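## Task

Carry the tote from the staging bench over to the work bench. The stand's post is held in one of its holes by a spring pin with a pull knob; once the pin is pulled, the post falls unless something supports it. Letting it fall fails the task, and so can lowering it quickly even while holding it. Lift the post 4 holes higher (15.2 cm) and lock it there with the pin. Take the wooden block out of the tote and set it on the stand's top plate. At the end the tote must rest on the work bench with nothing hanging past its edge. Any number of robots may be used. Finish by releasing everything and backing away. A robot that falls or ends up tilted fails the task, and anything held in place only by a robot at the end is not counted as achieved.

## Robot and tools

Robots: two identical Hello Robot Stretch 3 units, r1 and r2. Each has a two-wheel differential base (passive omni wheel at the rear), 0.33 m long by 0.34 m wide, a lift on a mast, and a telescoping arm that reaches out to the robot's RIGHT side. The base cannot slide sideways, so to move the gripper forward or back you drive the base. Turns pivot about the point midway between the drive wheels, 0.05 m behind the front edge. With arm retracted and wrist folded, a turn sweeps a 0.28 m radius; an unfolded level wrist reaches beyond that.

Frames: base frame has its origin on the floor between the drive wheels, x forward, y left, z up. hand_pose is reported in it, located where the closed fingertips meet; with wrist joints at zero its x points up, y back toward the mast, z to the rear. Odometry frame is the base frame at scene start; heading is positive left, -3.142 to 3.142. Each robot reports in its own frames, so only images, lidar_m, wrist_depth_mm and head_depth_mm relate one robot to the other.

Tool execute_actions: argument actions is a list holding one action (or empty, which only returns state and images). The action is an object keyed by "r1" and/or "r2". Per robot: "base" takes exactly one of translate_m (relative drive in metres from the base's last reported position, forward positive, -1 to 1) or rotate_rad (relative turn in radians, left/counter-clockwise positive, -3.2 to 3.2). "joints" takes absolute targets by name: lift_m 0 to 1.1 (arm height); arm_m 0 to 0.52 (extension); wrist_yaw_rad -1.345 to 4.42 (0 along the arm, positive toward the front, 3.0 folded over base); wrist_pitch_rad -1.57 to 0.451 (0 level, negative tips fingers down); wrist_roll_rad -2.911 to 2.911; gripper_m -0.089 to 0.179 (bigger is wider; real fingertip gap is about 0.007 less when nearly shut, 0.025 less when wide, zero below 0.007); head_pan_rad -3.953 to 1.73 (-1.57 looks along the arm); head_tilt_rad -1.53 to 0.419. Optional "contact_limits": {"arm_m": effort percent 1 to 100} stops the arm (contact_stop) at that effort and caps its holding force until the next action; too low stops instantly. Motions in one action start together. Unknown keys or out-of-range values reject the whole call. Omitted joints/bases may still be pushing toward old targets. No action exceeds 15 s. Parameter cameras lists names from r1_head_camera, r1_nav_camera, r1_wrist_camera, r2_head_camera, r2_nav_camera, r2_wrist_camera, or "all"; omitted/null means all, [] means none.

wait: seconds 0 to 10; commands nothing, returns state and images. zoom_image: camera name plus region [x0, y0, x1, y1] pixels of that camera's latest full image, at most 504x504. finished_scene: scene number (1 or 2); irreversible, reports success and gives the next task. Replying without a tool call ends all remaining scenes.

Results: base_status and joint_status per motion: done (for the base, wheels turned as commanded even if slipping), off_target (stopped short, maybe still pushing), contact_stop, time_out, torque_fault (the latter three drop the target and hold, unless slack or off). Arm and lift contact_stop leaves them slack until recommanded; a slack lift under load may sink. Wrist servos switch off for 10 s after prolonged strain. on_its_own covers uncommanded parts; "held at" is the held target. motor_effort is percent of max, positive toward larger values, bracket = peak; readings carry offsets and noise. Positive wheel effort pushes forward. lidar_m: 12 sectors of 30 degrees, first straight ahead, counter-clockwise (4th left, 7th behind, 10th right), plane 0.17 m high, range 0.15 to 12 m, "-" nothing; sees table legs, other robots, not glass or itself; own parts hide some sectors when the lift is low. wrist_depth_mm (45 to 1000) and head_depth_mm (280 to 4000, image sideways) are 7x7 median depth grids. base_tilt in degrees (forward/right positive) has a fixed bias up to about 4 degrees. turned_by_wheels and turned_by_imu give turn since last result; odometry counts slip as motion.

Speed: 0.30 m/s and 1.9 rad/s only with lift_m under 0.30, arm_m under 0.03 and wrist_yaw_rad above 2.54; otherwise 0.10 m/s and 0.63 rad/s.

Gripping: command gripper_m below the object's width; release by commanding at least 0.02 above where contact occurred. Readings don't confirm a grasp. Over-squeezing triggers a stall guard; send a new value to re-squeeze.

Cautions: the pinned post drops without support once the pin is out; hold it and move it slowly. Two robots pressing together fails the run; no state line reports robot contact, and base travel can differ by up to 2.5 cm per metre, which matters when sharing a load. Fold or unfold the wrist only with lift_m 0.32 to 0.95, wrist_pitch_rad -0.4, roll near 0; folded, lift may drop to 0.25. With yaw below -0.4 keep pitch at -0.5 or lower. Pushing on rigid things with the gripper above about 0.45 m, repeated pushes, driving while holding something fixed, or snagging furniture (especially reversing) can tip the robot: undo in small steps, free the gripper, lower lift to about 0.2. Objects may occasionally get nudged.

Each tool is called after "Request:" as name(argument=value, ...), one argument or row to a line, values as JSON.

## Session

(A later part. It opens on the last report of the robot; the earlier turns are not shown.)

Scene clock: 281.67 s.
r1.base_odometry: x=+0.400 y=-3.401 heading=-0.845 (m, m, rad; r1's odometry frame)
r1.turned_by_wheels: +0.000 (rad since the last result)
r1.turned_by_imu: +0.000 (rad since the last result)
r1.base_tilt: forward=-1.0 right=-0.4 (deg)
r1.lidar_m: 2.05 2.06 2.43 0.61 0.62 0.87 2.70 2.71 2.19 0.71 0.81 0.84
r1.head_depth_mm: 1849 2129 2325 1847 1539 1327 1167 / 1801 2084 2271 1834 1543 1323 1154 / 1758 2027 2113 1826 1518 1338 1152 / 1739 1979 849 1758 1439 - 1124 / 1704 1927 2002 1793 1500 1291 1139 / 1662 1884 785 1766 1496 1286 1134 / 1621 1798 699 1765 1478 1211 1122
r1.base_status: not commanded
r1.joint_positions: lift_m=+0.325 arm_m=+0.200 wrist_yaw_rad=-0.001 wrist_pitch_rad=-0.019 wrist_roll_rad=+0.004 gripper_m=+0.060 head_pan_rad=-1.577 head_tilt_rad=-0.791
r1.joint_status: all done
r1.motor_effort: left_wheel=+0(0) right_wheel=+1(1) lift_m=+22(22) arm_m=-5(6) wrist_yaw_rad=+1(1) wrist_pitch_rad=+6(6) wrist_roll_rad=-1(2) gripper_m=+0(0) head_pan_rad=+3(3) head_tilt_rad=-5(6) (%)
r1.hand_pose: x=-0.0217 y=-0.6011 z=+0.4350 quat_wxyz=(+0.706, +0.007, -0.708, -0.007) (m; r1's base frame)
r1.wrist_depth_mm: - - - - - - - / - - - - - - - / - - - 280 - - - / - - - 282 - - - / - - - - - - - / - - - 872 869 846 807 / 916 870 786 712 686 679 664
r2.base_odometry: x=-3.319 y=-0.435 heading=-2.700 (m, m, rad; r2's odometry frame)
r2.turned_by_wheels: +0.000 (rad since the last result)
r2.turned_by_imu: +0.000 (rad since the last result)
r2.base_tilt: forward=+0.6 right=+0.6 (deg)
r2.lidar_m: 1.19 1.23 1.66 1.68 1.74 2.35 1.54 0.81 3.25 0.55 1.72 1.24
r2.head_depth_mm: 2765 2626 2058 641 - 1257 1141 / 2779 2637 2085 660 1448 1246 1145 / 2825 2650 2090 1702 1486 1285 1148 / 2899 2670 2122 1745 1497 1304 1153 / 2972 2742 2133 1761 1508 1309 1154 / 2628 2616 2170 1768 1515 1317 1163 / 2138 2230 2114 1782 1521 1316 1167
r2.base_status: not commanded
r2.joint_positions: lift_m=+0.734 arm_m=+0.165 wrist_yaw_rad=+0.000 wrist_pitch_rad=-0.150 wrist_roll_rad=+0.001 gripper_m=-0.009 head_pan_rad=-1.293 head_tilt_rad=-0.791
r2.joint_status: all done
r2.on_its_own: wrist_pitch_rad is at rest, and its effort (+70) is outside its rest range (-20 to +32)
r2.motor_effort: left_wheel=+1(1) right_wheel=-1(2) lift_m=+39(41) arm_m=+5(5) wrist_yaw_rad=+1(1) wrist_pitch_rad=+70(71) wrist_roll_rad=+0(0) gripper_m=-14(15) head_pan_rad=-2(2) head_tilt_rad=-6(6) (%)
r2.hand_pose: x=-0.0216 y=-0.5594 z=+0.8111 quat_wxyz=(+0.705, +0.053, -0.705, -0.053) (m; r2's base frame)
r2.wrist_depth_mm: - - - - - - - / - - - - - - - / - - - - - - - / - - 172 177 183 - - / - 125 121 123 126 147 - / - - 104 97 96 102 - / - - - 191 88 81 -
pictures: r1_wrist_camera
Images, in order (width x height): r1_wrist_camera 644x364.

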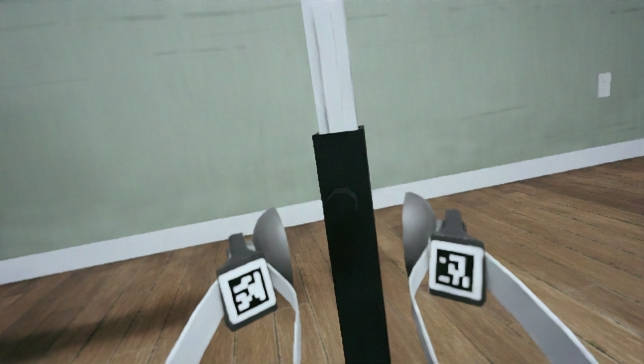

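Request:
execute_actions(
  actions=[
    {"r2":{"joints":{"lift_m":0.715,"head_tilt_rad":-0.5}}},
  ],
  cameras=["r1_head_camera","r2_head_camera"],
)

Scene clock: 282.60 s.
r1.base_odometry: x=+0.400 y=-3.401 heading=-0.845 (m, m, rad; r1's odometry frame)
r1.turned_by_wheels: +0.000 (rad since the last result)
r1.turned_by_imu: +0.000 (rad since the last result)
r1.base_tilt: forward=-1.1 right=-0.5 (deg)
r1.lidar_m: 2.06 2.05 2.44 0.61 0.62 0.87 2.69 2.71 2.18 0.71 0.81 0.83
r1.head_depth_mm: 1829 2133 2307 1846 1544 1321 1162 / 1807 2097 2247 1835 1538 1321 1157 / 1771 2022 2060 1828 1529 1340 1151 / 1732 1970 852 1755 1436 - 1123 / 1690 1945 2029 1809 1505 1289 1139 / 1656 1867 800 1775 1493 1289 1130 / 1632 1839 700 1766 1471 1207 1127
r1.base_status: not commanded
r1.joint_positions: lift_m=+0.325 arm_m=+0.200 wrist_yaw_rad=-0.001 wrist_pitch_rad=-0.019 wrist_roll_rad=+0.004 gripper_m=+0.060 head_pan_rad=-1.577 head_tilt_rad=-0.791
r1.joint_status: not commanded
r1.motor_effort: left_wheel=+0(0) right_wheel=+1(1) lift_m=+22(22) arm_m=-4(4) wrist_yaw_rad=+2(1) wrist_pitch_rad=+6(6) wrist_roll_rad=-1(2) gripper_m=+0(0) head_pan_rad=+3(3) head_tilt_rad=-6(5) (%)
r1.hand_pose: x=-0.0217 y=-0.6011 z=+0.4350 quat_wxyz=(+0.706, +0.007, -0.708, -0.007) (m; r1's base frame)
r1.wrist_depth_mm: - - - - - - - / - - - - - - - / - - - 278 - - - / - - - 283 - - - / - - - - - - - / - - - 860 871 860 807 / 933 847 779 716 691 687 664
r2.base_odometry: x=-3.319 y=-0.435 heading=-2.700 (m, m, rad; r2's odometry frame)
r2.turned_by_wheels: +0.000 (rad since the last result)
r2.turned_by_imu: +0.000 (rad since the last result)
r2.base_tilt: forward=+0.6 right=+0.4 (deg)
r2.lidar_m: 1.19 1.23 1.66 1.68 1.74 2.35 1.54 0.81 3.25 0.55 1.72 1.24
r2.head_depth_mm: 2604 2804 3103 2434 677 601 - / 2652 2870 3163 2461 686 1541 1283 / 2706 2920 3152 2485 1897 1537 1291 / 2760 3066 3279 2500 1912 1547 1302 / 2803 3094 3291 2536 1932 1561 1313 / 2572 2649 2704 2533 1955 1573 1317 / 2078 2136 2170 2228 1979 1594 1316
r2.base_status: not commanded
r2.joint_positions: lift_m=+0.719 arm_m=+0.165 wrist_yaw_rad=+0.000 wrist_pitch_rad=-0.126 wrist_roll_rad=+0.000 gripper_m=-0.009 head_pan_rad=-1.293 head_tilt_rad=-0.508
r2.joint_status: lift_m contact_stop (moved -0.016 of -0.019); the others done
r2.on_its_own: wrist_pitch_rad is held at -0.162, not at your +0.000, by its stall guard, which is not easing now; lift_m is slack since a contact_stop, until your next command for it
r2.motor_effort: left_wheel=+0(1) right_wheel=+0(2) lift_m=+25(33) arm_m=+5(5) wrist_yaw_rad=+1(1) wrist_pitch_rad=-16(70) wrist_roll_rad=+0(0) gripper_m=-14(14) head_pan_rad=-2(2) head_tilt_rad=+4(30) (%)
r2.hand_pose: x=-0.0215 y=-0.5608 z=+0.8013 quat_wxyz=(+0.706, +0.045, -0.705, -0.045) (m; r2's base frame)
r2.wrist_depth_mm: - - - - - - - / - - - - - - - / - - - - - - - / - - 163 169 175 - - / - 118 111 113 115 127 - / - - - 94 86 88 - / - - - 185 - 77 -
pictures: r1_head_camera (sideways: a quarter turn clockwise sets it upright), r2_head_camera (sideways: a quarter turn clockwise sets it upright)
Images, in order (width x height): r1_head_camera 896x504, r2_head_camera 896x504.

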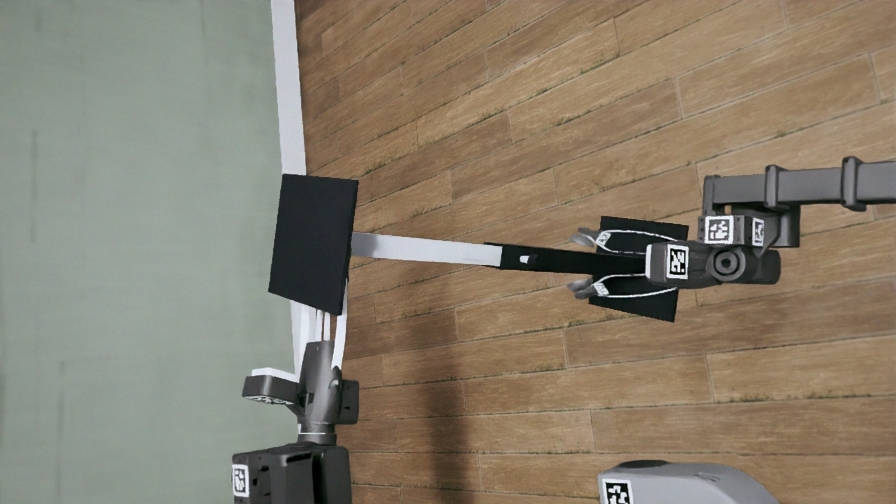

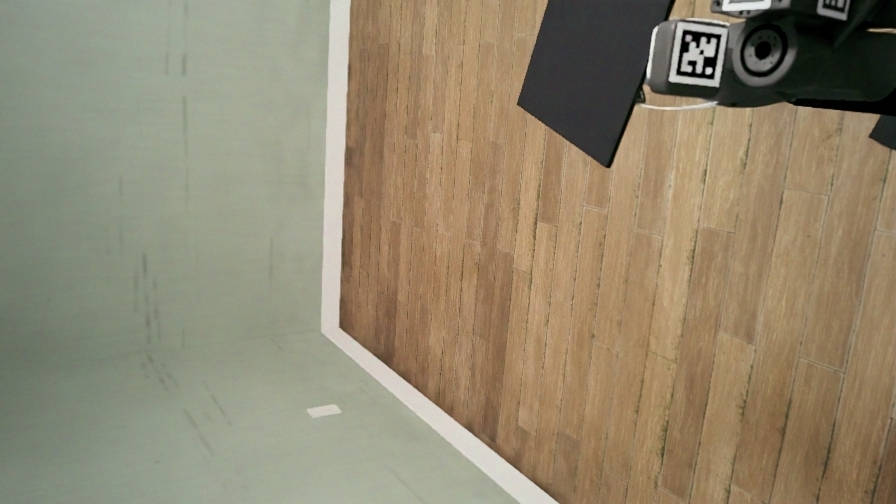

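Request:
execute_actions(
  actions=[
    {"r2":{"joints":{"lift_m":0.722,"wrist_pitch_rad":0,"gripper_m":-0.035}},"r1":{"joints":{"arm_m":0.305}}},
  ],
  cameras=[],
)

Request:
execute_actions(
  actions=[
    {"r1":{"joints":{"gripper_m":-0.035}}},
  ],
  cameras=[],
)

Request:
execute_actions(
  actions=[
    {"r1":{"joints":{"arm_m":0.28}}},
  ],
  cameras=[],
)

Request:
execute_actions(
  actions=[
    {"r2":{"joints":{"lift_m":0.86}}},
  ],
  cameras=["r1_head_camera"],
)

Scene clock: 284.80 s.
r1.base_odometry: x=+0.400 y=-3.401 heading=-0.846 (m, m, rad; r1's odometry frame)
r1.turned_by_wheels: +0.000 (rad since the last result)
r1.turned_by_imu: +0.001 (rad since the last result)
r1.base_tilt: forward=-1.0 right=-0.4 (deg)
r1.lidar_m: 2.05 2.06 2.44 0.61 0.61 0.87 2.69 2.70 2.18 0.72 0.81 0.84
r1.head_depth_mm: 1841 2130 2302 1852 1547 1330 1161 / 1811 2091 2275 1842 1538 1321 1152 / 1774 2029 2051 1825 1525 1314 1152 / 1747 1975 854 1753 1490 1261 1141 / 1690 1941 2011 1802 1498 1292 1141 / 1658 1871 793 1776 1491 1288 1129 / 1632 1830 700 1755 1484 1211 1123
r1.base_status: not commanded
r1.joint_positions: lift_m=+0.325 arm_m=+0.305 wrist_yaw_rad=-0.001 wrist_pitch_rad=-0.019 wrist_roll_rad=+0.004 gripper_m=+0.060 head_pan_rad=-1.577 head_tilt_rad=-0.791
r1.joint_status: all done
r1.motor_effort: left_wheel=+0(0) right_wheel=+1(1) lift_m=+22(22) arm_m=+4(9) wrist_yaw_rad=+1(2) wrist_pitch_rad=+6(6) wrist_roll_rad=-1(1) gripper_m=-1(0) head_pan_rad=+3(4) head_tilt_rad=-6(5) (%)
r1.hand_pose: x=-0.0217 y=-0.7053 z=+0.4350 quat_wxyz=(+0.706, +0.007, -0.708, -0.007) (m; r1's base frame)
r1.wrist_depth_mm: - - - 166 - - - / - - - 170 - - - / - - - 175 - - - / - - - 174 - - - / - - - 180 178 - - / - - - 188 811 840 797 / 894 868 776 450 652 675 659
r2.base_odometry: x=-3.319 y=-0.435 heading=-2.700 (m, m, rad; r2's odometry frame)
r2.turned_by_wheels: +0.000 (rad since the last result)
r2.turned_by_imu: +0.000 (rad since the last result)
r2.base_tilt: forward=+0.5 right=+0.6 (deg)
r2.lidar_m: 1.19 1.23 1.66 1.68 1.74 2.35 1.54 0.81 3.26 0.55 1.72 1.24
r2.head_depth_mm: 2602 2821 3091 2425 677 - - / 2647 2886 3139 2450 687 1535 1288 / 2690 2948 3194 2476 1898 1541 1294 / 2749 3025 3240 2522 1910 1552 1301 / 2802 3087 3298 2558 1946 1566 1316 / 2569 2617 2706 2530 1969 1571 1310 / 2070 2139 2173 2250 1962 1577 1321
r2.base_status: not commanded
r2.joint_positions: lift_m=+0.722 arm_m=+0.165 wrist_yaw_rad=+0.000 wrist_pitch_rad=-0.121 wrist_roll_rad=+0.000 gripper_m=-0.031 head_pan_rad=-1.293 head_tilt_rad=-0.508
r2.joint_status: wrist_pitch_rad off_target (ended at -0.121, target +0.000); gripper_m off_target (ended at -0.031, target -0.035); the others done
r2.on_its_own: wrist_pitch_rad is at rest, and its effort (+57) is outside its rest range (-20 to +32)
r2.motor_effort: left_wheel=+0(0) right_wheel=+0(0) lift_m=+32(34) arm_m=+5(5) wrist_yaw_rad=+0(0) wrist_pitch_rad=+57(55) wrist_roll_rad=+0(0) gripper_m=-22(99) head_pan_rad=-2(3) head_tilt_rad=+4(5) (%)
r2.hand_pose: x=-0.0215 y=-0.5611 z=+0.8056 quat_wxyz=(+0.706, +0.043, -0.706, -0.043) (m; r2's base frame)
r2.wrist_depth_mm: - - - - - - - / - - - - - - - / - - - - - - - / - - 166 172 177 - - / - 119 113 115 118 130 - / - - - 94 89 90 - / - - - 186 - 78 -
pictures: none
No camera images: the call's "cameras" was empty. Leave "cameras" out to get every camera's image.

Scene clock: 286.23 s.
r1.base_odometry: x=+0.400 y=-3.401 heading=-0.846 (m, m, rad; r1's odometry frame)
r1.turned_by_wheels: +0.000 (rad since the last result)
r1.turned_by_imu: +0.000 (rad since the last result)
r1.base_tilt: forward=-0.9 right=-0.5 (deg)
r1.lidar_m: 2.05 2.06 2.44 0.61 0.61 0.87 2.70 2.70 2.19 0.72 0.81 0.84
r1.head_depth_mm: 1853 2146 2304 1861 1555 1326 1164 / 1798 2082 2259 1840 1534 1321 1154 / 1777 2043 2065 1815 1519 1316 1150 / 1733 1975 855 1747 1488 1263 1142 / 1698 1936 2008 1797 1501 1305 1145 / 1658 1886 795 1778 1494 1282 1133 / 1633 1810 701 1762 1477 1209 1121
r1.base_status: not commanded
r1.joint_positions: lift_m=+0.325 arm_m=+0.305 wrist_yaw_rad=-0.013 wrist_pitch_rad=-0.019 wrist_roll_rad=+0.004 gripper_m=-0.034 head_pan_rad=-1.577 head_tilt_rad=-0.791
r1.joint_status: all done
r1.on_its_own: wrist_yaw_rad is at rest, and its effort (+14) is outside its rest range (-12 to +12)
r1.motor_effort: left_wheel=-2(2) right_wheel=+3(5) lift_m=+22(22) arm_m=+4(4) wrist_yaw_rad=+14(14) wrist_pitch_rad=+6(6) wrist_roll_rad=-1(1) gripper_m=-25(100) head_pan_rad=+3(4) head_tilt_rad=-6(5) (%)
r1.hand_pose: x=-0.0248 y=-0.7053 z=+0.4350 quat_wxyz=(+0.706, +0.002, -0.708, -0.012) (m; r1's base frame)
r1.wrist_depth_mm: - - - 164 - - - / - - - 170 - - - / - - - 175 - - - / - - - 175 - - - / - - - 178 - - - / - - - 145 186 876 798 / 902 857 774 699 678 681 654
r2.base_odometry: x=-3.319 y=-0.435 heading=-2.700 (m, m, rad; r2's odometry frame)
r2.turned_by_wheels: +0.000 (rad since the last result)
r2.turned_by_imu: +0.000 (rad since the last result)
r2.base_tilt: forward=+0.6 right=+0.5 (deg)
r2.lidar_m: 1.19 1.22 1.66 1.68 1.74 2.35 1.54 0.81 3.24 0.55 1.72 1.24
r2.head_depth_mm: 2580 2844 3074 2423 677 - - / 2612 2877 3110 2446 686 1529 1285 / 2689 2937 3172 2490 1904 1537 1289 / 2742 3005 3210 2491 1913 1543 1304 / 2793 3107 3325 2555 1943 1557 1307 / 2535 2622 2692 2513 1959 1573 1316 / 2059 2148 2175 2232 1971 1577 1317
r2.base_status: not commanded
r2.joint_positions: lift_m=+0.722 arm_m=+0.165 wrist_yaw_rad=+0.000 wrist_pitch_rad=-0.121 wrist_roll_rad=+0.000 gripper_m=-0.031 head_pan_rad=-1.293 head_tilt_rad=-0.508
r2.joint_status: not commanded
r2.on_its_own: wrist_pitch_rad is at rest, and its effort (+57) is outside its rest range (-20 to +32)
r2.motor_effort: left_wheel=+0(0) right_wheel=-1(0) lift_m=+32(32) arm_m=+6(5) wrist_yaw_rad=+1(1) wrist_pitch_rad=+57(57) wrist_roll_rad=+1(0) gripper_m=-21(21) head_pan_rad=-3(1) head_tilt_rad=+4(5) (%)
r2.hand_pose: x=-0.0215 y=-0.5611 z=+0.8056 quat_wxyz=(+0.706, +0.043, -0.706, -0.043) (m; r2's base frame)
r2.wrist_depth_mm: - - - - - - - / - - - - - - - / - - - - - - - / - - 166 171 177 - - / - 119 113 115 118 130 - / - - - 94 89 90 - / - - - 186 - 78 -
pictures: none
No camera images: the call's "cameras" was empty. Leave "cameras" out to get every camera's image.

Scene clock: 287.67 s.
r1.base_odometry: x=+0.400 y=-3.401 heading=-0.846 (m, m, rad; r1's odometry frame)
r1.turned_by_wheels: +0.000 (rad since the last result)
r1.turned_by_imu: +0.000 (rad since the last result)
r1.base_tilt: forward=-0.8 right=-0.4 (deg)
r1.lidar_m: 2.05 2.06 2.43 0.61 0.62 0.87 2.70 2.70 2.18 0.71 0.81 0.83
r1.head_depth_mm: 1848 2122 2302 1848 1546 1331 1157 / 1796 2078 2290 1831 1527 1319 1156 / 1772 2039 2048 1815 1522 1315 1156 / 1726 1978 852 1759 1481 1252 1147 / 1702 1928 1999 1793 1500 1297 1140 / 1657 1879 796 1782 1491 1283 1133 / 1631 1826 698 1749 1472 1212 1124
r1.base_status: not commanded
r1.joint_positions: lift_m=+0.325 arm_m=+0.281 wrist_yaw_rad=-0.001 wrist_pitch_rad=-0.006 wrist_roll_rad=+0.004 gripper_m=-0.031 head_pan_rad=-1.577 head_tilt_rad=-0.791
r1.joint_status: all done
r1.motor_effort: left_wheel=-1(2) right_wheel=+2(4) lift_m=+22(22) arm_m=-10(21) wrist_yaw_rad=+1(14) wrist_pitch_rad=+2(6) wrist_roll_rad=-1(2) gripper_m=-18(24) head_pan_rad=+3(4) head_tilt_rad=-6(5) (%)
r1.hand_pose: x=-0.0217 y=-0.6819 z=+0.4383 quat_wxyz=(+0.706, +0.002, -0.708, -0.003) (m; r1's base frame)
r1.wrist_depth_mm: - - - 188 - - - / - - - 195 - - - / - - - 200 - - - / - - - 198 - - - / - - - 201 - - - / - - - 212 847 879 805 / 945 868 836 719 708 690 655
r2.base_odometry: x=-3.319 y=-0.435 heading=-2.700 (m, m, rad; r2's odometry frame)
r2.turned_by_wheels: +0.000 (rad since the last result)
r2.turned_by_imu: +0.000 (rad since the last result)
r2.base_tilt: forward=+0.6 right=+0.5 (deg)
r2.lidar_m: 1.19 1.23 1.66 1.68 1.74 2.35 1.54 0.81 3.23 0.55 1.71 1.24
r2.head_depth_mm: 2568 2859 3099 2426 676 - - / 2638 2867 3180 2443 686 1537 1279 / 2709 2948 3183 2488 1908 1543 1291 / 2745 3033 3250 2535 1919 1553 1298 / 2841 3085 3270 2533 1926 1555 1305 / 2564 2637 2708 2512 1968 1570 1308 / 2067 2145 2184 2225 1995 1588 1323
r2.base_status: not commanded
r2.joint_positions: lift_m=+0.722 arm_m=+0.165 wrist_yaw_rad=+0.000 wrist_pitch_rad=-0.121 wrist_roll_rad=+0.000 gripper_m=-0.031 head_pan_rad=-1.293 head_tilt_rad=-0.508
r2.joint_status: not commanded
r2.on_its_own: wrist_pitch_rad is at rest, and its effort (+57) is outside its rest range (-20 to +32)
r2.motor_effort: left_wheel=+1(0) right_wheel=+0(0) lift_m=+32(32) arm_m=+5(5) wrist_yaw_rad=+1(0) wrist_pitch_rad=+57(57) wrist_roll_rad=+0(0) gripper_m=-21(21) head_pan_rad=-3(2) head_tilt_rad=+4(4) (%)
r2.hand_pose: x=-0.0215 y=-0.5611 z=+0.8056 quat_wxyz=(+0.706, +0.043, -0.706, -0.043) (m; r2's base frame)
r2.wrist_depth_mm: - - - - - - - / - - - - - - - / - - - - - - - / - - 166 172 178 - - / - 119 113 115 118 130 - / - - - 94 89 91 - / - - - 186 - 78 -
pictures: none
No camera images: the call's "cameras" was empty. Leave "cameras" out to get every camera's image.

Scene clock: 289.33 s.
r1.base_odometry: x=+0.400 y=-3.401 heading=-0.846 (m, m, rad; r1's odometry frame)
r1.turned_by_wheels: +0.000 (rad since the last result)
r1.turned_by_imu: +0.000 (rad since the last result)
r1.base_tilt: forward=-0.9 right=-0.2 (deg)
r1.lidar_m: 2.05 2.06 2.43 0.61 0.61 0.87 2.70 2.70 2.18 0.72 0.81 0.84
r1.head_depth_mm: 1843 2128 2298 1856 1558 1329 1163 / 1801 2070 2279 1833 1532 1318 1154 / 1760 2030 2105 1819 1527 1308 1153 / 1733 1975 850 1760 1487 1256 1145 / 1691 1946 2013 1798 1504 1296 1138 / 1655 1869 786 1785 1488 1282 1130 / 1625 1800 700 1767 1479 1212 1125
r1.base_status: not commanded
r1.joint_positions: lift_m=+0.325 arm_m=+0.281 wrist_yaw_rad=-0.001 wrist_pitch_rad=-0.006 wrist_roll_rad=+0.004 gripper_m=-0.031 head_pan_rad=-1.577 head_tilt_rad=-0.791
r1.joint_status: not commanded
r1.motor_effort: left_wheel=+0(0) right_wheel=+1(1) lift_m=+22(22) arm_m=-9(11) wrist_yaw_rad=+2(1) wrist_pitch_rad=+2(2) wrist_roll_rad=-2(1) gripper_m=-18(18) head_pan_rad=+3(4) head_tilt_rad=-6(5) (%)
r1.hand_pose: x=-0.0217 y=-0.6819 z=+0.4383 quat_wxyz=(+0.706, +0.002, -0.708, -0.003) (m; r1's base frame)
r1.wrist_depth_mm: - - - 188 - - - / - - - 194 - - - / - - - 201 - - - / - - - 199 - - - / - - - 200 - - - / - - - 211 833 872 813 / 936 870 826 733 692 694 661
r2.base_odometry: x=-3.319 y=-0.435 heading=-2.700 (m, m, rad; r2's odometry frame)
r2.turned_by_wheels: +0.000 (rad since the last result)
r2.turned_by_imu: +0.000 (rad since the last result)
r2.base_tilt: forward=+0.4 right=+0.4 (deg)
r2.lidar_m: 1.19 1.23 1.66 1.68 1.74 2.35 1.54 0.81 3.24 0.55 1.71 1.24
r2.head_depth_mm: 2587 2822 3057 2429 674 - - / 2647 2917 3088 2461 684 1541 1276 / 2709 2946 3178 2481 1906 1547 1290 / 2770 3023 3279 2516 1934 1553 1300 / 2798 3049 3282 2580 1932 1566 1301 / 2565 2620 2715 2503 1949 1583 1319 / 2069 2129 2188 2208 1978 1587 1325
r2.base_status: not commanded
r2.joint_positions: lift_m=+0.734 arm_m=+0.165 wrist_yaw_rad=+0.000 wrist_pitch_rad=-0.156 wrist_roll_rad=+0.006 gripper_m=-0.031 head_pan_rad=-1.293 head_tilt_rad=-0.507
r2.joint_status: lift_m contact_stop (moved +0.013 of +0.138)
r2.on_its_own: lift_m is slack since a contact_stop, until your next command for it (your +0.860 is given up); wrist_pitch_rad is at rest, and its effort (+73) is outside its rest range (-20 to +32)
r2.motor_effort: left_wheel=+0(3) right_wheel=+0(3) lift_m=+31(52) arm_m=+5(5) wrist_yaw_rad=+0(5) wrist_pitch_rad=+73(96) wrist_roll_rad=-2(12) gripper_m=-21(21) head_pan_rad=-3(3) head_tilt_rad=+4(5) (%)
r2.hand_pose: x=-0.0215 y=-0.5590 z=+0.8095 quat_wxyz=(+0.703, +0.055, -0.707, -0.056) (m; r2's base frame)
r2.wrist_depth_mm: - - - - - - - / - - - - - - - / - - - - - - - / - - 170 174 179 - - / - 123 119 121 123 142 - / - - 107 98 94 100 - / - - - 192 - 80 -
pictures: r1_head_camera (sideways: a quarter turn clockwise sets it upright)
Images, in order (width x height): r1_head_camera 896x504.

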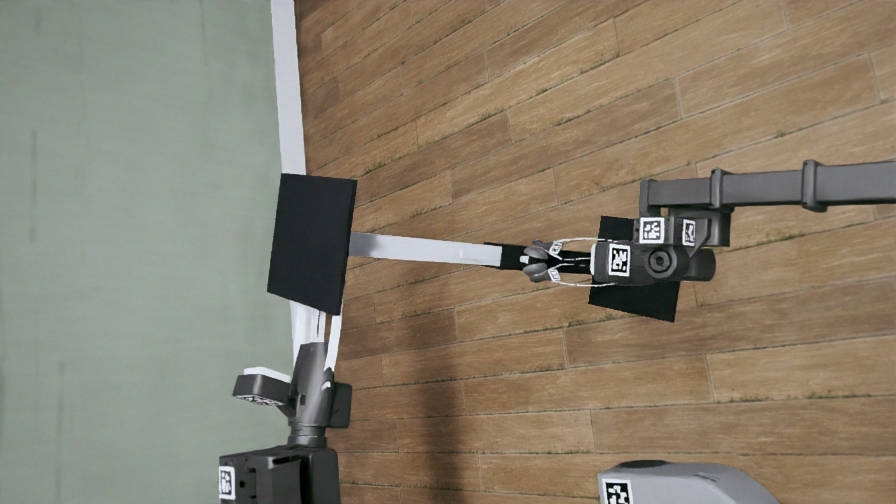

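Request:
execute_actions(
  actions=[
    {"r2":{"joints":{"lift_m":0.716}},"r1":{"joints":{"arm_m":0.268}}},
  ],
  cameras=[],
)

Request:
execute_actions(
  actions=[
    {"r2":{"joints":{"lift_m":0.86}}},
  ],
  cameras=["r1_head_camera"],
)

Scene clock: 290.33 s.
r1.base_odometry: x=+0.400 y=-3.401 heading=-0.846 (m, m, rad; r1's odometry frame)
r1.turned_by_wheels: +0.000 (rad since the last result)
r1.turned_by_imu: +0.000 (rad since the last result)
r1.base_tilt: forward=-0.9 right=-0.4 (deg)
r1.lidar_m: 2.06 2.05 2.44 0.61 0.62 0.87 2.70 2.70 2.19 0.71 0.81 0.84
r1.head_depth_mm: 1847 2125 2319 1858 1549 1327 1163 / 1799 2067 2265 1835 1541 1319 1158 / 1765 2032 2042 1815 1517 1316 1164 / 1735 1994 853 1747 1490 1248 1141 / 1691 1930 2012 1790 1499 1296 1138 / 1670 1867 801 1782 1492 1289 1130 / 1630 1821 703 1758 1481 1208 1126
r1.base_status: not commanded
r1.joint_positions: lift_m=+0.325 arm_m=+0.269 wrist_yaw_rad=-0.001 wrist_pitch_rad=-0.006 wrist_roll_rad=+0.004 gripper_m=-0.031 head_pan_rad=-1.577 head_tilt_rad=-0.791
r1.joint_status: all done
r1.motor_effort: left_wheel=+0(0) right_wheel=+1(1) lift_m=+22(22) arm_m=-9(12) wrist_yaw_rad=+1(1) wrist_pitch_rad=+2(2) wrist_roll_rad=-2(1) gripper_m=-15(17) head_pan_rad=+4(4) head_tilt_rad=-5(5) (%)
r1.hand_pose: x=-0.0217 y=-0.6698 z=+0.4383 quat_wxyz=(+0.706, +0.002, -0.708, -0.003) (m; r1's base frame)
r1.wrist_depth_mm: - - - 201 - - - / - - - 208 - - - / - - - 211 - - - / - - - 212 - - - / - - - - - - - / - - - - 823 899 817 / 934 876 830 740 692 686 659
r2.base_odometry: x=-3.319 y=-0.435 heading=-2.700 (m, m, rad; r2's odometry frame)
r2.turned_by_wheels: +0.000 (rad since the last result)
r2.turned_by_imu: +0.000 (rad since the last result)
r2.base_tilt: forward=+0.5 right=+0.6 (deg)
r2.lidar_m: 1.19 1.23 1.65 1.68 1.74 2.35 1.54 0.81 3.25 0.55 1.72 1.24
r2.head_depth_mm: 2567 2846 3073 2441 680 602 - / 2657 2885 3143 2480 687 1533 1285 / 2701 2955 3214 2491 1891 1543 1295 / 2777 3026 3244 2542 1929 1551 1296 / 2792 3078 3281 2555 1937 1571 1313 / 2553 2644 2726 2530 1970 1576 1319 / 2088 2144 2178 2238 1986 1579 1328
r2.base_status: not commanded
r2.joint_positions: lift_m=+0.716 arm_m=+0.164 wrist_yaw_rad=+0.000 wrist_pitch_rad=-0.098 wrist_roll_rad=+0.005 gripper_m=-0.031 head_pan_rad=-1.293 head_tilt_rad=-0.507
r2.joint_status: all done
r2.on_its_own: wrist_pitch_rad is at rest, and its effort (+46) is outside its rest range (-20 to +32); wrist_pitch_rad moved +0.058 toward your old target +0.000
r2.motor_effort: left_wheel=+0(1) right_wheel=+0(0) lift_m=+26(28) arm_m=+13(13) wrist_yaw_rad=+1(1) wrist_pitch_rad=+46(71) wrist_roll_rad=-2(2) gripper_m=-22(21) head_pan_rad=-3(3) head_tilt_rad=+4(4) (%)
r2.hand_pose: x=-0.0215 y=-0.5618 z=+0.8057 quat_wxyz=(+0.705, +0.035, -0.708, -0.035) (m; r2's base frame)
r2.wrist_depth_mm: - - - - - - - / - - - - - - - / - - - - - - - / - - 170 176 182 - - / - 120 113 114 117 130 - / - - - 95 87 88 - / - - - 184 - 79 -
pictures: none
No camera images: the call's "cameras" was empty. Leave "cameras" out to get every camera's image.

Scene clock: 292.07 s.
r1.base_odometry: x=+0.400 y=-3.401 heading=-0.846 (m, m, rad; r1's odometry frame)
r1.turned_by_wheels: +0.000 (rad since the last result)
r1.turned_by_imu: +0.000 (rad since the last result)
r1.base_tilt: forward=-0.9 right=-0.3 (deg)
r1.lidar_m: 2.05 2.05 2.44 0.61 0.61 0.87 2.70 2.71 2.18 0.72 0.81 0.83
r1.head_depth_mm: 1854 2121 2286 1848 1545 1331 1161 / 1796 2092 2262 1845 1544 1319 1156 / 1769 2022 2123 1811 1525 1312 1161 / 1728 1974 849 1753 1484 1249 1147 / 1696 1936 2016 1788 1500 1293 1140 / 1655 1880 784 1772 1493 1284 1131 / 1633 1806 700 1757 1480 1212 1128
r1.base_status: not commanded
r1.joint_positions: lift_m=+0.325 arm_m=+0.269 wrist_yaw_rad=-0.001 wrist_pitch_rad=-0.006 wrist_roll_rad=+0.004 gripper_m=-0.031 head_pan_rad=-1.577 head_tilt_rad=-0.791
r1.joint_status: not commanded
r1.motor_effort: left_wheel=+0(1) right_wheel=+1(1) lift_m=+22(22) arm_m=-9(9) wrist_yaw_rad=+2(1) wrist_pitch_rad=+2(2) wrist_roll_rad=-2(2) gripper_m=-15(15) head_pan_rad=+2(4) head_tilt_rad=-6(6) (%)
r1.hand_pose: x=-0.0217 y=-0.6698 z=+0.4383 quat_wxyz=(+0.706, +0.002, -0.708, -0.003) (m; r1's base frame)
r1.wrist_depth_mm: - - - 201 - - - / - - - 208 - - - / - - - 211 - - - / - - - 211 - - - / - - - - - - - / - - - - 830 897 818 / 934 875 830 750 678 680 648
r2.base_odometry: x=-3.319 y=-0.435 heading=-2.700 (m, m, rad; r2's odometry frame)
r2.turned_by_wheels: +0.000 (rad since the last result)
r2.turned_by_imu: +0.000 (rad since the last result)
r2.base_tilt: forward=+0.5 right=+0.5 (deg)
r2.lidar_m: 1.19 1.22 1.66 1.68 1.74 2.35 1.54 0.81 3.25 0.55 1.71 1.24
r2.head_depth_mm: 2578 2835 3080 2402 674 - - / 2638 2900 3108 2484 683 1526 1268 / 2689 2979 3210 2485 1902 1533 1298 / 2764 3042 3302 2522 1920 1555 1300 / 2812 3071 3332 2550 1941 1566 1308 / 2541 2646 2709 2528 1967 1570 1315 / 2083 2127 2181 2230 1963 1591 1321
r2.base_status: not commanded
r2.joint_positions: lift_m=+0.735 arm_m=+0.165 wrist_yaw_rad=+0.000 wrist_pitch_rad=-0.156 wrist_roll_rad=+0.008 gripper_m=-0.031 head_pan_rad=-1.293 head_tilt_rad=-0.506
r2.joint_status: lift_m contact_stop (moved +0.019 of +0.144)
r2.on_its_own: lift_m is slack since a contact_stop, until your next command for it (your +0.860 is given up); wrist_pitch_rad is at rest, and its effort (+73) is outside its rest range (-20 to +32)
r2.motor_effort: left_wheel=+0(3) right_wheel=+0(3) lift_m=+30(52) arm_m=+6(13) wrist_yaw_rad=+0(5) wrist_pitch_rad=+73(97) wrist_roll_rad=-2(15) gripper_m=-21(21) head_pan_rad=-3(3) head_tilt_rad=+3(4) (%)
r2.hand_pose: x=-0.0214 y=-0.5590 z=+0.8099 quat_wxyz=(+0.703, +0.055, -0.707, -0.056) (m; r2's base frame)
r2.wrist_depth_mm: - - - - - - - / - - - - - - - / - - - - - - - / - - 171 175 178 - - / - 125 120 122 124 144 - / - - 106 98 95 101 - / - - - 192 - 81 -
pictures: r1_head_camera (sideways: a quarter turn clockwise sets it upright)
Images, in order (width x height): r1_head_camera 896x504.

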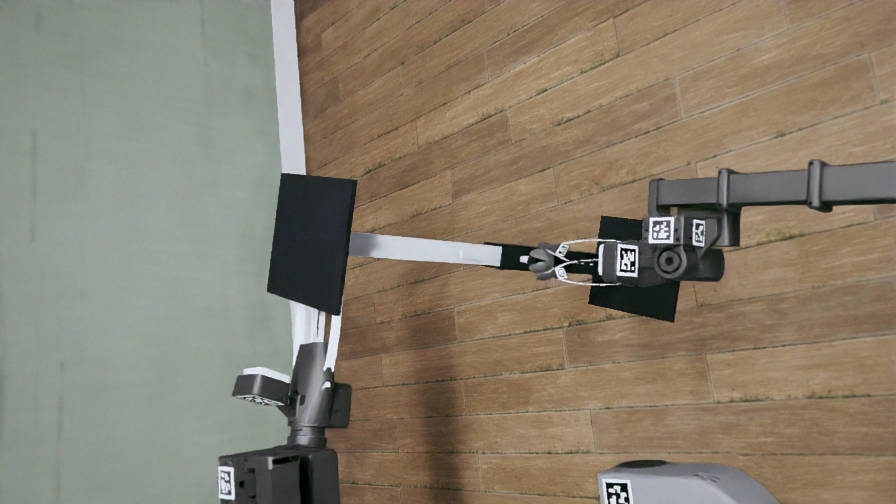

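Request:
execute_actions(
  actions=[
    {"r2":{"joints":{"lift_m":0.711}},"r1":{"joints":{"gripper_m":0.06}}},
  ],
  cameras=[],
)

Request:
execute_actions(
  actions=[
    {"r1":{"joints":{"arm_m":0.305}}},
  ],
  cameras=[],
)

Request:
execute_actions(
  actions=[
    {"r1":{"joints":{"gripper_m":-0.045}}},
  ],
  cameras=[],
)

Request:
execute_actions(
  actions=[
    {"r1":{"joints":{"arm_m":0.278}}},
  ],
  cameras=["r1_wrist_camera"],
)

Request:
execute_actions(
  actions=[
    {"r2":{"joints":{"lift_m":0.85}}},
  ],
  cameras=["r1_head_camera"],
)

Scene clock: 293.70 s.
r1.base_odometry: x=+0.400 y=-3.401 heading=-0.846 (m, m, rad; r1's odometry frame)
r1.turned_by_wheels: +0.000 (rad since the last result)
r1.turned_by_imu: +0.000 (rad since the last result)
r1.base_tilt: forward=-0.9 right=-0.5 (deg)
r1.lidar_m: 2.05 2.06 2.43 0.61 0.62 0.87 2.69 2.70 2.19 0.72 0.81 0.83
r1.head_depth_mm: 1843 2156 2319 1858 1547 1325 1168 / 1803 2082 2247 1830 1535 1320 1155 / 1759 2017 2050 1821 1530 1309 1162 / 1726 1984 855 1759 1446 1247 1141 / 1696 1943 2014 1801 1505 1289 1142 / 1663 1891 805 1772 1491 1287 1136 / 1629 1818 704 1765 1477 1212 1125
r1.base_status: not commanded
r1.joint_positions: lift_m=+0.325 arm_m=+0.268 wrist_yaw_rad=-0.001 wrist_pitch_rad=-0.018 wrist_roll_rad=+0.004 gripper_m=+0.060 head_pan_rad=-1.577 head_tilt_rad=-0.791
r1.joint_status: all done
r1.motor_effort: left_wheel=+0(1) right_wheel=+1(2) lift_m=+22(22) arm_m=-4(9) wrist_yaw_rad=+2(2) wrist_pitch_rad=+5(6) wrist_roll_rad=-1(1) gripper_m=+0(85) head_pan_rad=+3(2) head_tilt_rad=-5(6) (%)
r1.hand_pose: x=-0.0217 y=-0.6691 z=+0.4352 quat_wxyz=(+0.706, +0.006, -0.708, -0.007) (m; r1's base frame)
r1.wrist_depth_mm: - - - 200 - - - / - - - 208 - - - / - - - 208 - - - / - - - 211 - - - / - - - 216 - - - / - - - 555 808 883 819 / 909 844 761 714 688 684 657
r2.base_odometry: x=-3.319 y=-0.435 heading=-2.700 (m, m, rad; r2's odometry frame)
r2.turned_by_wheels: +0.000 (rad since the last result)
r2.turned_by_imu: +0.000 (rad since the last result)
r2.base_tilt: forward=+0.5 right=+0.5 (deg)
r2.lidar_m: 1.19 1.23 1.66 1.68 1.74 2.35 1.54 0.81 3.24 0.55 1.72 1.24
r2.head_depth_mm: 2581 2831 3059 2430 679 601 - / 2652 2865 3137 2458 689 1537 1286 / 2686 2958 3189 2497 1904 1549 1295 / 2743 3041 3277 2523 1934 1553 1306 / 2814 3069 3271 2549 1959 1568 1308 / 2561 2636 2684 2506 1942 1567 1316 / 2081 2130 2188 2209 1990 1605 1326
r2.base_status: not commanded
r2.joint_positions: lift_m=+0.711 arm_m=+0.164 wrist_yaw_rad=+0.000 wrist_pitch_rad=-0.079 wrist_roll_rad=+0.005 gripper_m=-0.031 head_pan_rad=-1.293 head_tilt_rad=-0.506
r2.joint_status: all done
r2.on_its_own: arm_m is at rest, and its effort (+15) is outside its rest range (-14 to +14); wrist_pitch_rad is at rest, and its effort (+37) is outside its rest range (-20 to +32); wrist_pitch_rad moved +0.077 toward your old target +0.000
r2.motor_effort: left_wheel=-1(1) right_wheel=+0(0) lift_m=+24(28) arm_m=+15(15) wrist_yaw_rad=+1(0) wrist_pitch_rad=+37(71) wrist_roll_rad=-2(2) gripper_m=-22(21) head_pan_rad=-2(2) head_tilt_rad=+5(3) (%)
r2.hand_pose: x=-0.0215 y=-0.5625 z=+0.8055 quat_wxyz=(+0.705, +0.028, -0.708, -0.028) (m; r2's base frame)
r2.wrist_depth_mm: - - - - - - - / - - - - - - - / - - - - - - - / - - 173 178 185 - - / - 125 111 114 116 128 - / - - - 94 85 86 - / - - - 180 - - -
pictures: none
No camera images: the call's "cameras" was empty. Leave "cameras" out to get every camera's image.

Scene clock: 295.00 s.
r1.base_odometry: x=+0.400 y=-3.401 heading=-0.846 (m, m, rad; r1's odometry frame)
r1.turned_by_wheels: +0.000 (rad since the last result)
r1.turned_by_imu: +0.000 (rad since the last result)
r1.base_tilt: forward=-1.0 right=-0.4 (deg)
r1.lidar_m: 2.05 2.05 2.43 0.61 0.61 0.87 2.70 2.70 2.19 0.72 0.81 0.84
r1.head_depth_mm: 1837 2132 2294 1857 1545 1334 1167 / 1797 2074 2276 1829 1536 1318 1152 / 1766 2019 2057 1824 1532 1311 1145 / 1735 1965 851 1756 1484 1268 1145 / 1682 1925 2016 1786 1509 1291 1134 / 1673 1881 802 1777 1492 1288 1131 / 1629 1818 704 1754 1485 1207 1125
r1.base_status: not commanded
r1.joint_positions: lift_m=+0.325 arm_m=+0.305 wrist_yaw_rad=-0.001 wrist_pitch_rad=-0.019 wrist_roll_rad=+0.004 gripper_m=+0.060 head_pan_rad=-1.577 head_tilt_rad=-0.791
r1.joint_status: all done
r1.motor_effort: left_wheel=+0(0) right_wheel=+1(1) lift_m=+22(22) arm_m=+4(6) wrist_yaw_rad=+1(2) wrist_pitch_rad=+6(6) wrist_roll_rad=-2(1) gripper_m=-1(0) head_pan_rad=+2(2) head_tilt_rad=-5(5) (%)
r1.hand_pose: x=-0.0217 y=-0.7053 z=+0.4351 quat_wxyz=(+0.706, +0.007, -0.708, -0.007) (m; r1's base frame)
r1.wrist_depth_mm: - - - 166 - - - / - - - 170 - - - / - - - 176 - - - / - - - 174 - - - / - - - 180 178 - - / - - - 189 784 831 806 / 931 868 785 446 648 688 651
r2.base_odometry: x=-3.319 y=-0.435 heading=-2.700 (m, m, rad; r2's odometry frame)
r2.turned_by_wheels: +0.000 (rad since the last result)
r2.turned_by_imu: +0.000 (rad since the last result)
r2.base_tilt: forward=+0.5 right=+0.5 (deg)
r2.lidar_m: 1.19 1.23 1.66 1.68 1.73 2.36 1.54 0.81 3.25 0.55 1.71 1.24
r2.head_depth_mm: 2575 2810 3090 2433 680 602 - / 2644 2899 3131 2440 689 1533 1281 / 2667 2934 3218 2496 1907 1542 1294 / 2750 2987 3281 2519 1922 1550 1301 / 2800 3082 3321 2544 1938 1569 1308 / 2573 2620 2716 2544 1970 1580 1320 / 2079 2115 2188 2248 1983 1586 1328
r2.base_status: not commanded
r2.joint_positions: lift_m=+0.711 arm_m=+0.164 wrist_yaw_rad=+0.000 wrist_pitch_rad=-0.079 wrist_roll_rad=+0.005 gripper_m=-0.031 head_pan_rad=-1.293 head_tilt_rad=-0.506
r2.joint_status: not commanded
r2.on_its_own: arm_m is at rest, and its effort (+15) is outside its rest range (-14 to +14); wrist_pitch_rad is at rest, and its effort (+37) is outside its rest range (-20 to +32)
r2.motor_effort: left_wheel=-1(0) right_wheel=+0(0) lift_m=+24(24) arm_m=+15(15) wrist_yaw_rad=+1(0) wrist_pitch_rad=+37(37) wrist_roll_rad=-2(2) gripper_m=-22(21) head_pan_rad=-3(1) head_tilt_rad=+3(3) (%)
r2.hand_pose: x=-0.0215 y=-0.5625 z=+0.8055 quat_wxyz=(+0.705, +0.028, -0.708, -0.028) (m; r2's base frame)
r2.wrist_depth_mm: - - - - - - - / - - - - - - - / - - - - - - - / - - 173 178 183 - - / - 125 111 113 116 129 - / - - - 94 85 86 - / - - - 182 - - -
pictures: none
No camera images: the call's "cameras" was empty. Leave "cameras" out to get every camera's image.

Scene clock: 296.53 s.
r1.base_odometry: x=+0.400 y=-3.401 heading=-0.846 (m, m, rad; r1's odometry frame)
r1.turned_by_wheels: +0.000 (rad since the last result)
r1.turned_by_imu: +0.000 (rad since the last result)
r1.base_tilt: forward=-1.0 right=-0.4 (deg)
r1.lidar_m: 2.05 2.06 2.43 0.61 0.61 0.87 2.69 2.70 2.18 0.72 0.81 0.84
r1.head_depth_mm: 1850 2153 2298 1855 1541 1328 1160 / 1801 2069 2289 1829 1536 1327 1157 / 1761 2046 2052 1819 1528 1313 1148 / 1747 1984 855 1763 1484 1264 1146 / 1692 1923 2025 1800 1504 1293 1141 / 1668 1878 805 1772 1498 1284 1133 / 1632 1826 702 1762 1481 1218 1121
r1.base_status: not commanded
r1.joint_positions: lift_m=+0.325 arm_m=+0.305 wrist_yaw_rad=-0.014 wrist_pitch_rad=-0.018 wrist_roll_rad=+0.004 gripper_m=-0.044 head_pan_rad=-1.577 head_tilt_rad=-0.791
r1.joint_status: all done
r1.on_its_own: wrist_yaw_rad is at rest, and its effort (+16) is outside its rest range (-12 to +12)
r1.motor_effort: left_wheel=-2(2) right_wheel=+1(4) lift_m=+22(22) arm_m=+5(5) wrist_yaw_rad=+16(16) wrist_pitch_rad=+6(5) wrist_roll_rad=-2(2) gripper_m=-27(100) head_pan_rad=+4(3) head_tilt_rad=-6(5) (%)
r1.hand_pose: x=-0.0250 y=-0.7053 z=+0.4352 quat_wxyz=(+0.706, +0.002, -0.708, -0.012) (m; r1's base frame)
r1.wrist_depth_mm: - - - 165 - - - / - - - 171 - - - / - - - 175 - - - / - - - 173 - - - / - - - 177 - - - / - - - 145 186 822 800 / 892 847 771 709 687 693 651
r2.base_odometry: x=-3.319 y=-0.435 heading=-2.700 (m, m, rad; r2's odometry frame)
r2.turned_by_wheels: +0.000 (rad since the last result)
r2.turned_by_imu: +0.000 (rad since the last result)
r2.base_tilt: forward=+0.5 right=+0.5 (deg)
r2.lidar_m: 1.19 1.22 1.65 1.68 1.74 2.35 1.54 0.81 3.27 0.55 1.71 1.23
r2.head_depth_mm: 2576 2808 3093 2434 680 600 - / 2633 2892 3136 2449 689 1529 1288 / 2691 2951 3186 2509 1904 1543 1291 / 2737 3010 3271 2517 1926 1559 1307 / 2845 3062 3274 2557 1940 1565 1305 / 2550 2629 2711 2533 1957 1579 1313 / 2073 2128 2179 2239 1982 1585 1324
r2.base_status: not commanded
r2.joint_positions: lift_m=+0.711 arm_m=+0.164 wrist_yaw_rad=+0.000 wrist_pitch_rad=-0.079 wrist_roll_rad=+0.005 gripper_m=-0.031 head_pan_rad=-1.293 head_tilt_rad=-0.506
r2.joint_status: not commanded
r2.on_its_own: arm_m is at rest, and its effort (+15) is outside its rest range (-14 to +14); wrist_pitch_rad is at rest, and its effort (+37) is outside its rest range (-20 to +32)
r2.motor_effort: left_wheel=+0(1) right_wheel=+0(0) lift_m=+24(25) arm_m=+15(15) wrist_yaw_rad=+1(1) wrist_pitch_rad=+37(37) wrist_roll_rad=-2(2) gripper_m=-21(22) head_pan_rad=-2(2) head_tilt_rad=+3(3) (%)
r2.hand_pose: x=-0.0215 y=-0.5625 z=+0.8055 quat_wxyz=(+0.705, +0.028, -0.708, -0.028) (m; r2's base frame)
r2.wrist_depth_mm: - - - - - - - / - - - - - - - / - - - - - - - / - - 173 179 185 - - / - 125 111 113 116 128 - / - - - 94 85 86 - / - - - 182 - - -
pictures: none
No camera images: the call's "cameras" was empty. Leave "cameras" out to get every camera's image.

Scene clock: 298.03 s.
r1.base_odometry: x=+0.400 y=-3.401 heading=-0.845 (m, m, rad; r1's odometry frame)
r1.turned_by_wheels: +0.000 (rad since the last result)
r1.turned_by_imu: +0.000 (rad since the last result)
r1.base_tilt: forward=-0.9 right=-0.4 (deg)
r1.lidar_m: 2.05 2.06 2.44 0.61 0.61 0.87 2.69 2.70 2.18 0.72 0.81 0.83
r1.head_depth_mm: 1845 2133 2310 1850 1542 1326 1162 / 1802 2099 2265 1825 1541 1316 1159 / 1779 2026 2105 1825 1525 1313 1151 / 1733 1994 844 1752 1483 1249 1146 / 1699 1942 2086 1777 1498 1295 1138 / 1659 1878 799 1772 1490 1288 1131 / 1638 1825 701 1775 1471 1205 1123
r1.base_status: not commanded
r1.joint_positions: lift_m=+0.325 arm_m=+0.279 wrist_yaw_rad=-0.001 wrist_pitch_rad=-0.003 wrist_roll_rad=+0.004 gripper_m=-0.041 head_pan_rad=-1.577 head_tilt_rad=-0.791
r1.joint_status: all done
r1.motor_effort: left_wheel=+0(4) right_wheel=+1(4) lift_m=+22(22) arm_m=-11(25) wrist_yaw_rad=+1(15) wrist_pitch_rad=+1(6) wrist_roll_rad=-1(2) gripper_m=-21(27) head_pan_rad=+3(3) head_tilt_rad=-6(5) (%)
r1.hand_pose: x=-0.0217 y=-0.6801 z=+0.4392 quat_wxyz=(+0.706, +0.001, -0.708, -0.002) (m; r1's base frame)
r1.wrist_depth_mm: - - - 191 - - - / - - - 198 - - - / - - - 201 - - - / - - - 200 - - - / - - - 203 - - - / - - - 213 827 899 818 / 953 865 839 723 719 703 655
r2.base_odometry: x=-3.319 y=-0.435 heading=-2.700 (m, m, rad; r2's odometry frame)
r2.turned_by_wheels: +0.000 (rad since the last result)
r2.turned_by_imu: +0.000 (rad since the last result)
r2.base_tilt: forward=+0.7 right=+0.5 (deg)
r2.lidar_m: 1.19 1.22 1.65 1.69 1.74 2.35 1.54 0.81 3.23 0.55 1.72 1.24
r2.head_depth_mm: 2591 2808 3083 2392 695 613 - / 2652 2883 3125 2460 699 1529 1292 / 2712 2955 3185 2505 1910 1534 1293 / 2731 3033 3264 2514 1930 1549 1301 / 2808 3049 3315 2557 1946 1566 1308 / 2530 2646 2716 2524 1962 1580 1313 / 2075 2128 2175 2232 1974 1578 1328
r2.base_status: not commanded
r2.joint_positions: lift_m=+0.711 arm_m=+0.164 wrist_yaw_rad=+0.001 wrist_pitch_rad=-0.112 wrist_roll_rad=+0.005 gripper_m=-0.031 head_pan_rad=-1.293 head_tilt_rad=-0.506
r2.joint_status: not commanded
r2.on_its_own: arm_m is at rest, and its effort (+15) is outside its rest range (-14 to +14); wrist_pitch_rad is at rest, and its effort (+52) is outside its rest range (-20 to +32)
r2.motor_effort: left_wheel=+0(1) right_wheel=+0(0) lift_m=+29(30) arm_m=+15(15) wrist_yaw_rad=-1(1) wrist_pitch_rad=+52(58) wrist_roll_rad=-2(2) gripper_m=-22(22) head_pan_rad=-3(3) head_tilt_rad=+3(3) (%)
r2.hand_pose: x=-0.0213 y=-0.5610 z=+0.7971 quat_wxyz=(+0.705, +0.040, -0.707, -0.040) (m; r2's base frame)
r2.wrist_depth_mm: - - - - - - - / - - - - - - - / - - - - - - - / - - 171 177 183 - - / - 121 115 118 121 141 - / - - - 95 90 92 - / - - - 184 - 78 -
pictures: r1_wrist_camera
Images, in order (width x height): r1_wrist_camera 644x364.

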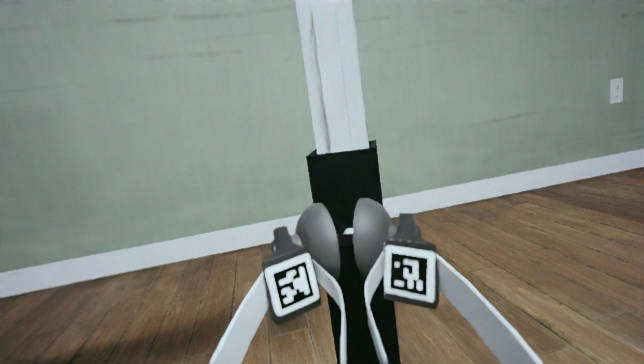

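Scene clock: 299.77 s.
r1.base_odometry: x=+0.400 y=-3.401 heading=-0.845 (m, m, rad; r1's odometry frame)
r1.turned_by_wheels: +0.000 (rad since the last result)
r1.turned_by_imu: +0.000 (rad since the last result)
r1.base_tilt: forward=-1.0 right=-0.4 (deg)
r1.lidar_m: 2.05 2.06 2.43 0.61 0.62 0.87 2.70 2.70 2.18 0.72 0.81 0.83
r1.head_depth_mm: 1837 2137 2312 1853 1548 1334 1161 / 1813 2076 2290 1819 1536 1316 1160 / 1769 2038 2047 1820 1525 1309 1148 / 1728 1989 851 1752 1487 1252 1143 / 1707 1938 2003 1786 1498 1295 1138 / 1661 1880 785 1780 1498 1281 1131 / 1639 1808 700 1752 1483 1206 1125
r1.base_status: not commanded
r1.joint_positions: lift_m=+0.325 arm_m=+0.279 wrist_yaw_rad=-0.001 wrist_pitch_rad=-0.003 wrist_roll_rad=+0.004 gripper_m=-0.041 head_pan_rad=-1.577 head_tilt_rad=-0.791
r1.joint_status: not commanded
r1.motor_effort: left_wheel=+0(0) right_wheel=+0(0) lift_m=+22(22) arm_m=-10(11) wrist_yaw_rad=+2(1) wrist_pitch_rad=+1(1) wrist_roll_rad=-1(1) gripper_m=-21(22) head_pan_rad=+4(3) head_tilt_rad=-5(6) (%)
r1.hand_pose: x=-0.0217 y=-0.6800 z=+0.4392 quat_wxyz=(+0.706, +0.001, -0.708, -0.002) (m; r1's base frame)
r1.wrist_depth_mm: - - - 191 - - - / - - - 198 - - - / - - - 203 - - - / - - - 200 - - - / - - - 202 - - - / - - - 212 - 874 824 / 965 868 829 738 700 708 646
r2.base_odometry: x=-3.319 y=-0.435 heading=-2.700 (m, m, rad; r2's odometry frame)
r2.turned_by_wheels: +0.000 (rad since the last result)
r2.turned_by_imu: +0.000 (rad since the last result)
r2.base_tilt: forward=+0.5 right=+0.6 (deg)
r2.lidar_m: 1.19 1.23 1.66 1.68 1.74 2.35 1.54 0.81 3.25 0.55 1.72 1.23
r2.head_depth_mm: 2600 2805 3047 2410 677 - - / 2629 2899 3120 2471 685 1531 1274 / 2681 2970 3189 2474 1908 1539 1294 / 2753 3012 3234 2531 1925 1563 1297 / 2785 3073 3306 2586 1941 1562 1314 / 2530 2614 2714 2518 1951 1581 1323 / 2085 2111 2156 2222 1977 1598 1333
r2.base_status: not commanded
r2.joint_positions: lift_m=+0.734 arm_m=+0.165 wrist_yaw_rad=+0.001 wrist_pitch_rad=-0.154 wrist_roll_rad=+0.009 gripper_m=-0.031 head_pan_rad=-1.293 head_tilt_rad=-0.506
r2.joint_status: lift_m contact_stop (moved +0.023 of +0.139)
r2.on_its_own: lift_m is slack since a contact_stop, until your next command for it (your +0.850 is given up); wrist_pitch_rad is at rest, and its effort (+72) is outside its rest range (-20 to +32)
r2.motor_effort: left_wheel=+0(3) right_wheel=+0(2) lift_m=+30(52) arm_m=+6(15) wrist_yaw_rad=+0(5) wrist_pitch_rad=+72(96) wrist_roll_rad=-3(14) gripper_m=-21(22) head_pan_rad=-2(2) head_tilt_rad=+3(3) (%)
r2.hand_pose: x=-0.0213 y=-0.5591 z=+0.8100 quat_wxyz=(+0.702, +0.055, -0.708, -0.055) (m; r2's base frame)
r2.wrist_depth_mm: - - - - - - - / - - - - - - - / - - - - - - - / - - 172 175 180 - - / - 125 120 122 124 143 - / - - 106 98 95 101 - / - - - 193 - 81 -
pictures: r1_head_camera (sideways: a quarter turn clockwise sets it upright)
Images, in order (width x height): r1_head_camera 896x504.

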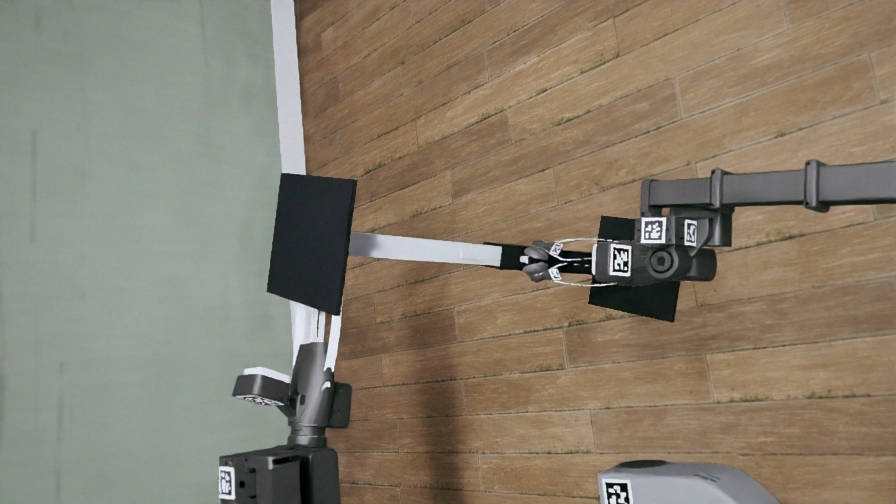

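Request:
execute_actions(
  actions=[
    {"r2":{"joints":{"lift_m":0.705,"arm_m":0.17}},"r1":{"joints":{"gripper_m":0.06}}},
  ],
  cameras=["r1_wrist_camera","r2_wrist_camera","r1_head_camera"],
)

Scene clock: 301.80 s.
r1.base_odometry: x=+0.400 y=-3.401 heading=-0.845 (m, m, rad; r1's odometry frame)
r1.turned_by_wheels: +0.000 (rad since the last result)
r1.turned_by_imu: +0.000 (rad since the last result)
r1.base_tilt: forward=-0.9 right=-0.3 (deg)
r1.lidar_m: 2.05 2.05 2.43 0.61 0.61 0.87 2.70 2.70 2.19 0.72 0.81 0.84
r1.head_depth_mm: 1852 2124 2316 1854 1540 1327 1161 / 1811 2082 2277 1839 1539 1320 1157 / 1765 2035 2055 1826 1521 1314 1152 / 1738 1959 853 1743 1462 1248 1143 / 1704 1947 2077 1793 1500 1298 1140 / 1658 1894 798 1771 1495 1286 1128 / 1628 1826 699 1746 1491 1210 1129
r1.base_status: not commanded
r1.joint_positions: lift_m=+0.325 arm_m=+0.278 wrist_yaw_rad=-0.001 wrist_pitch_rad=-0.018 wrist_roll_rad=+0.004 gripper_m=+0.060 head_pan_rad=-1.577 head_tilt_rad=-0.791
r1.joint_status: all done
r1.motor_effort: left_wheel=+0(0) right_wheel=+1(1) lift_m=+22(22) arm_m=-5(10) wrist_yaw_rad=+0(1) wrist_pitch_rad=+5(6) wrist_roll_rad=-2(2) gripper_m=+0(85) head_pan_rad=+3(3) head_tilt_rad=-5(6) (%)
r1.hand_pose: x=-0.0217 y=-0.6791 z=+0.4352 quat_wxyz=(+0.706, +0.006, -0.708, -0.007) (m; r1's base frame)
r1.wrist_depth_mm: - - - 191 - - - / - - - 197 - - - / - - - 200 - - - / - - - 202 - - - / - - - 206 - - - / - - - 554 811 832 798 / 911 871 770 680 673 683 651
r2.base_odometry: x=-3.319 y=-0.435 heading=-2.700 (m, m, rad; r2's odometry frame)
r2.turned_by_wheels: +0.000 (rad since the last result)
r2.turned_by_imu: +0.000 (rad since the last result)
r2.base_tilt: forward=+0.5 right=+0.5 (deg)
r2.lidar_m: 1.19 1.22 1.66 1.68 1.74 2.35 1.54 0.81 3.24 0.55 1.72 1.24
r2.head_depth_mm: 2604 2832 3062 2443 681 601 - / 2614 2842 3162 2458 689 1542 1282 / 2679 2907 3179 2494 1917 1543 1288 / 2712 2996 3273 2526 1938 1549 1306 / 2818 3099 3282 2572 1948 1569 1313 / 2557 2626 2716 2526 1970 1580 1312 / 2082 2121 2186 2247 1985 1600 1328
r2.base_status: not commanded
r2.joint_positions: lift_m=+0.705 arm_m=+0.168 wrist_yaw_rad=+0.000 wrist_pitch_rad=-0.058 wrist_roll_rad=+0.005 gripper_m=-0.031 head_pan_rad=-1.293 head_tilt_rad=-0.506
r2.joint_status: all done
r2.on_its_own: arm_m is at rest, and its effort (+28) is outside its rest range (-14 to +14); wrist_pitch_rad moved +0.096 toward your old target +0.000
r2.motor_effort: left_wheel=-1(1) right_wheel=+0(1) lift_m=+23(29) arm_m=+28(29) wrist_yaw_rad=+1(0) wrist_pitch_rad=+27(68) wrist_roll_rad=-2(3) gripper_m=-23(23) head_pan_rad=-2(3) head_tilt_rad=+3(4) (%)
r2.hand_pose: x=-0.0215 y=-0.5676 z=+0.8051 quat_wxyz=(+0.705, +0.020, -0.708, -0.021) (m; r2's base frame)
r2.wrist_depth_mm: - - - - - - - / - - - - - - - / - - - - - - - / - - 174 182 187 - - / - 115 108 111 114 126 - / - - - 90 82 83 - / - - - 175 - 75 -
pictures: r1_head_camera (sideways: a quarter turn clockwise sets it upright), r1_wrist_camera, r2_wrist_camera
Images, in order (width x height): r1_head_camera 896x504, r1_wrist_camera 644x364, r2_wrist_camera 644x364.

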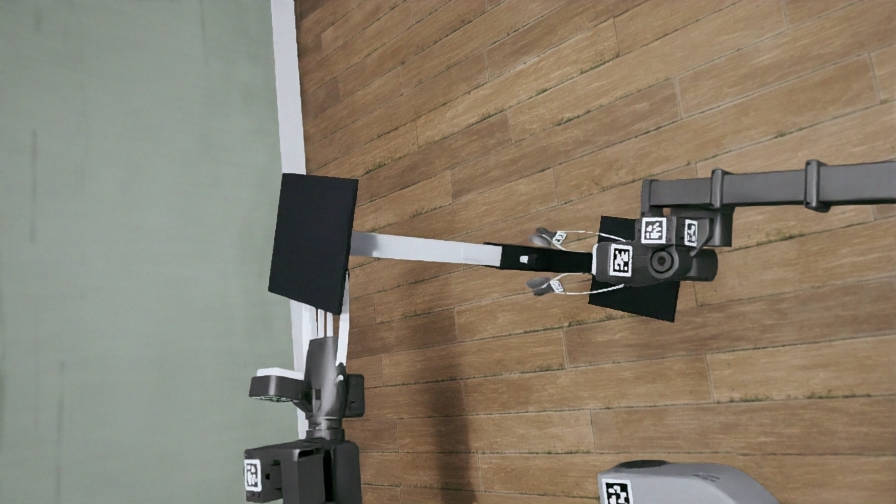

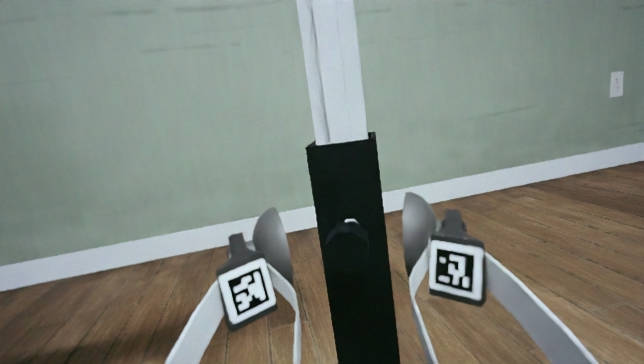

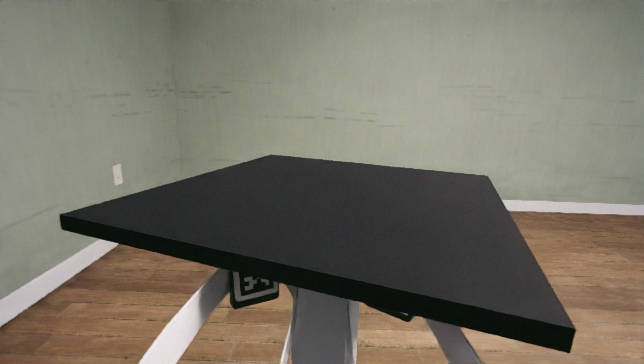

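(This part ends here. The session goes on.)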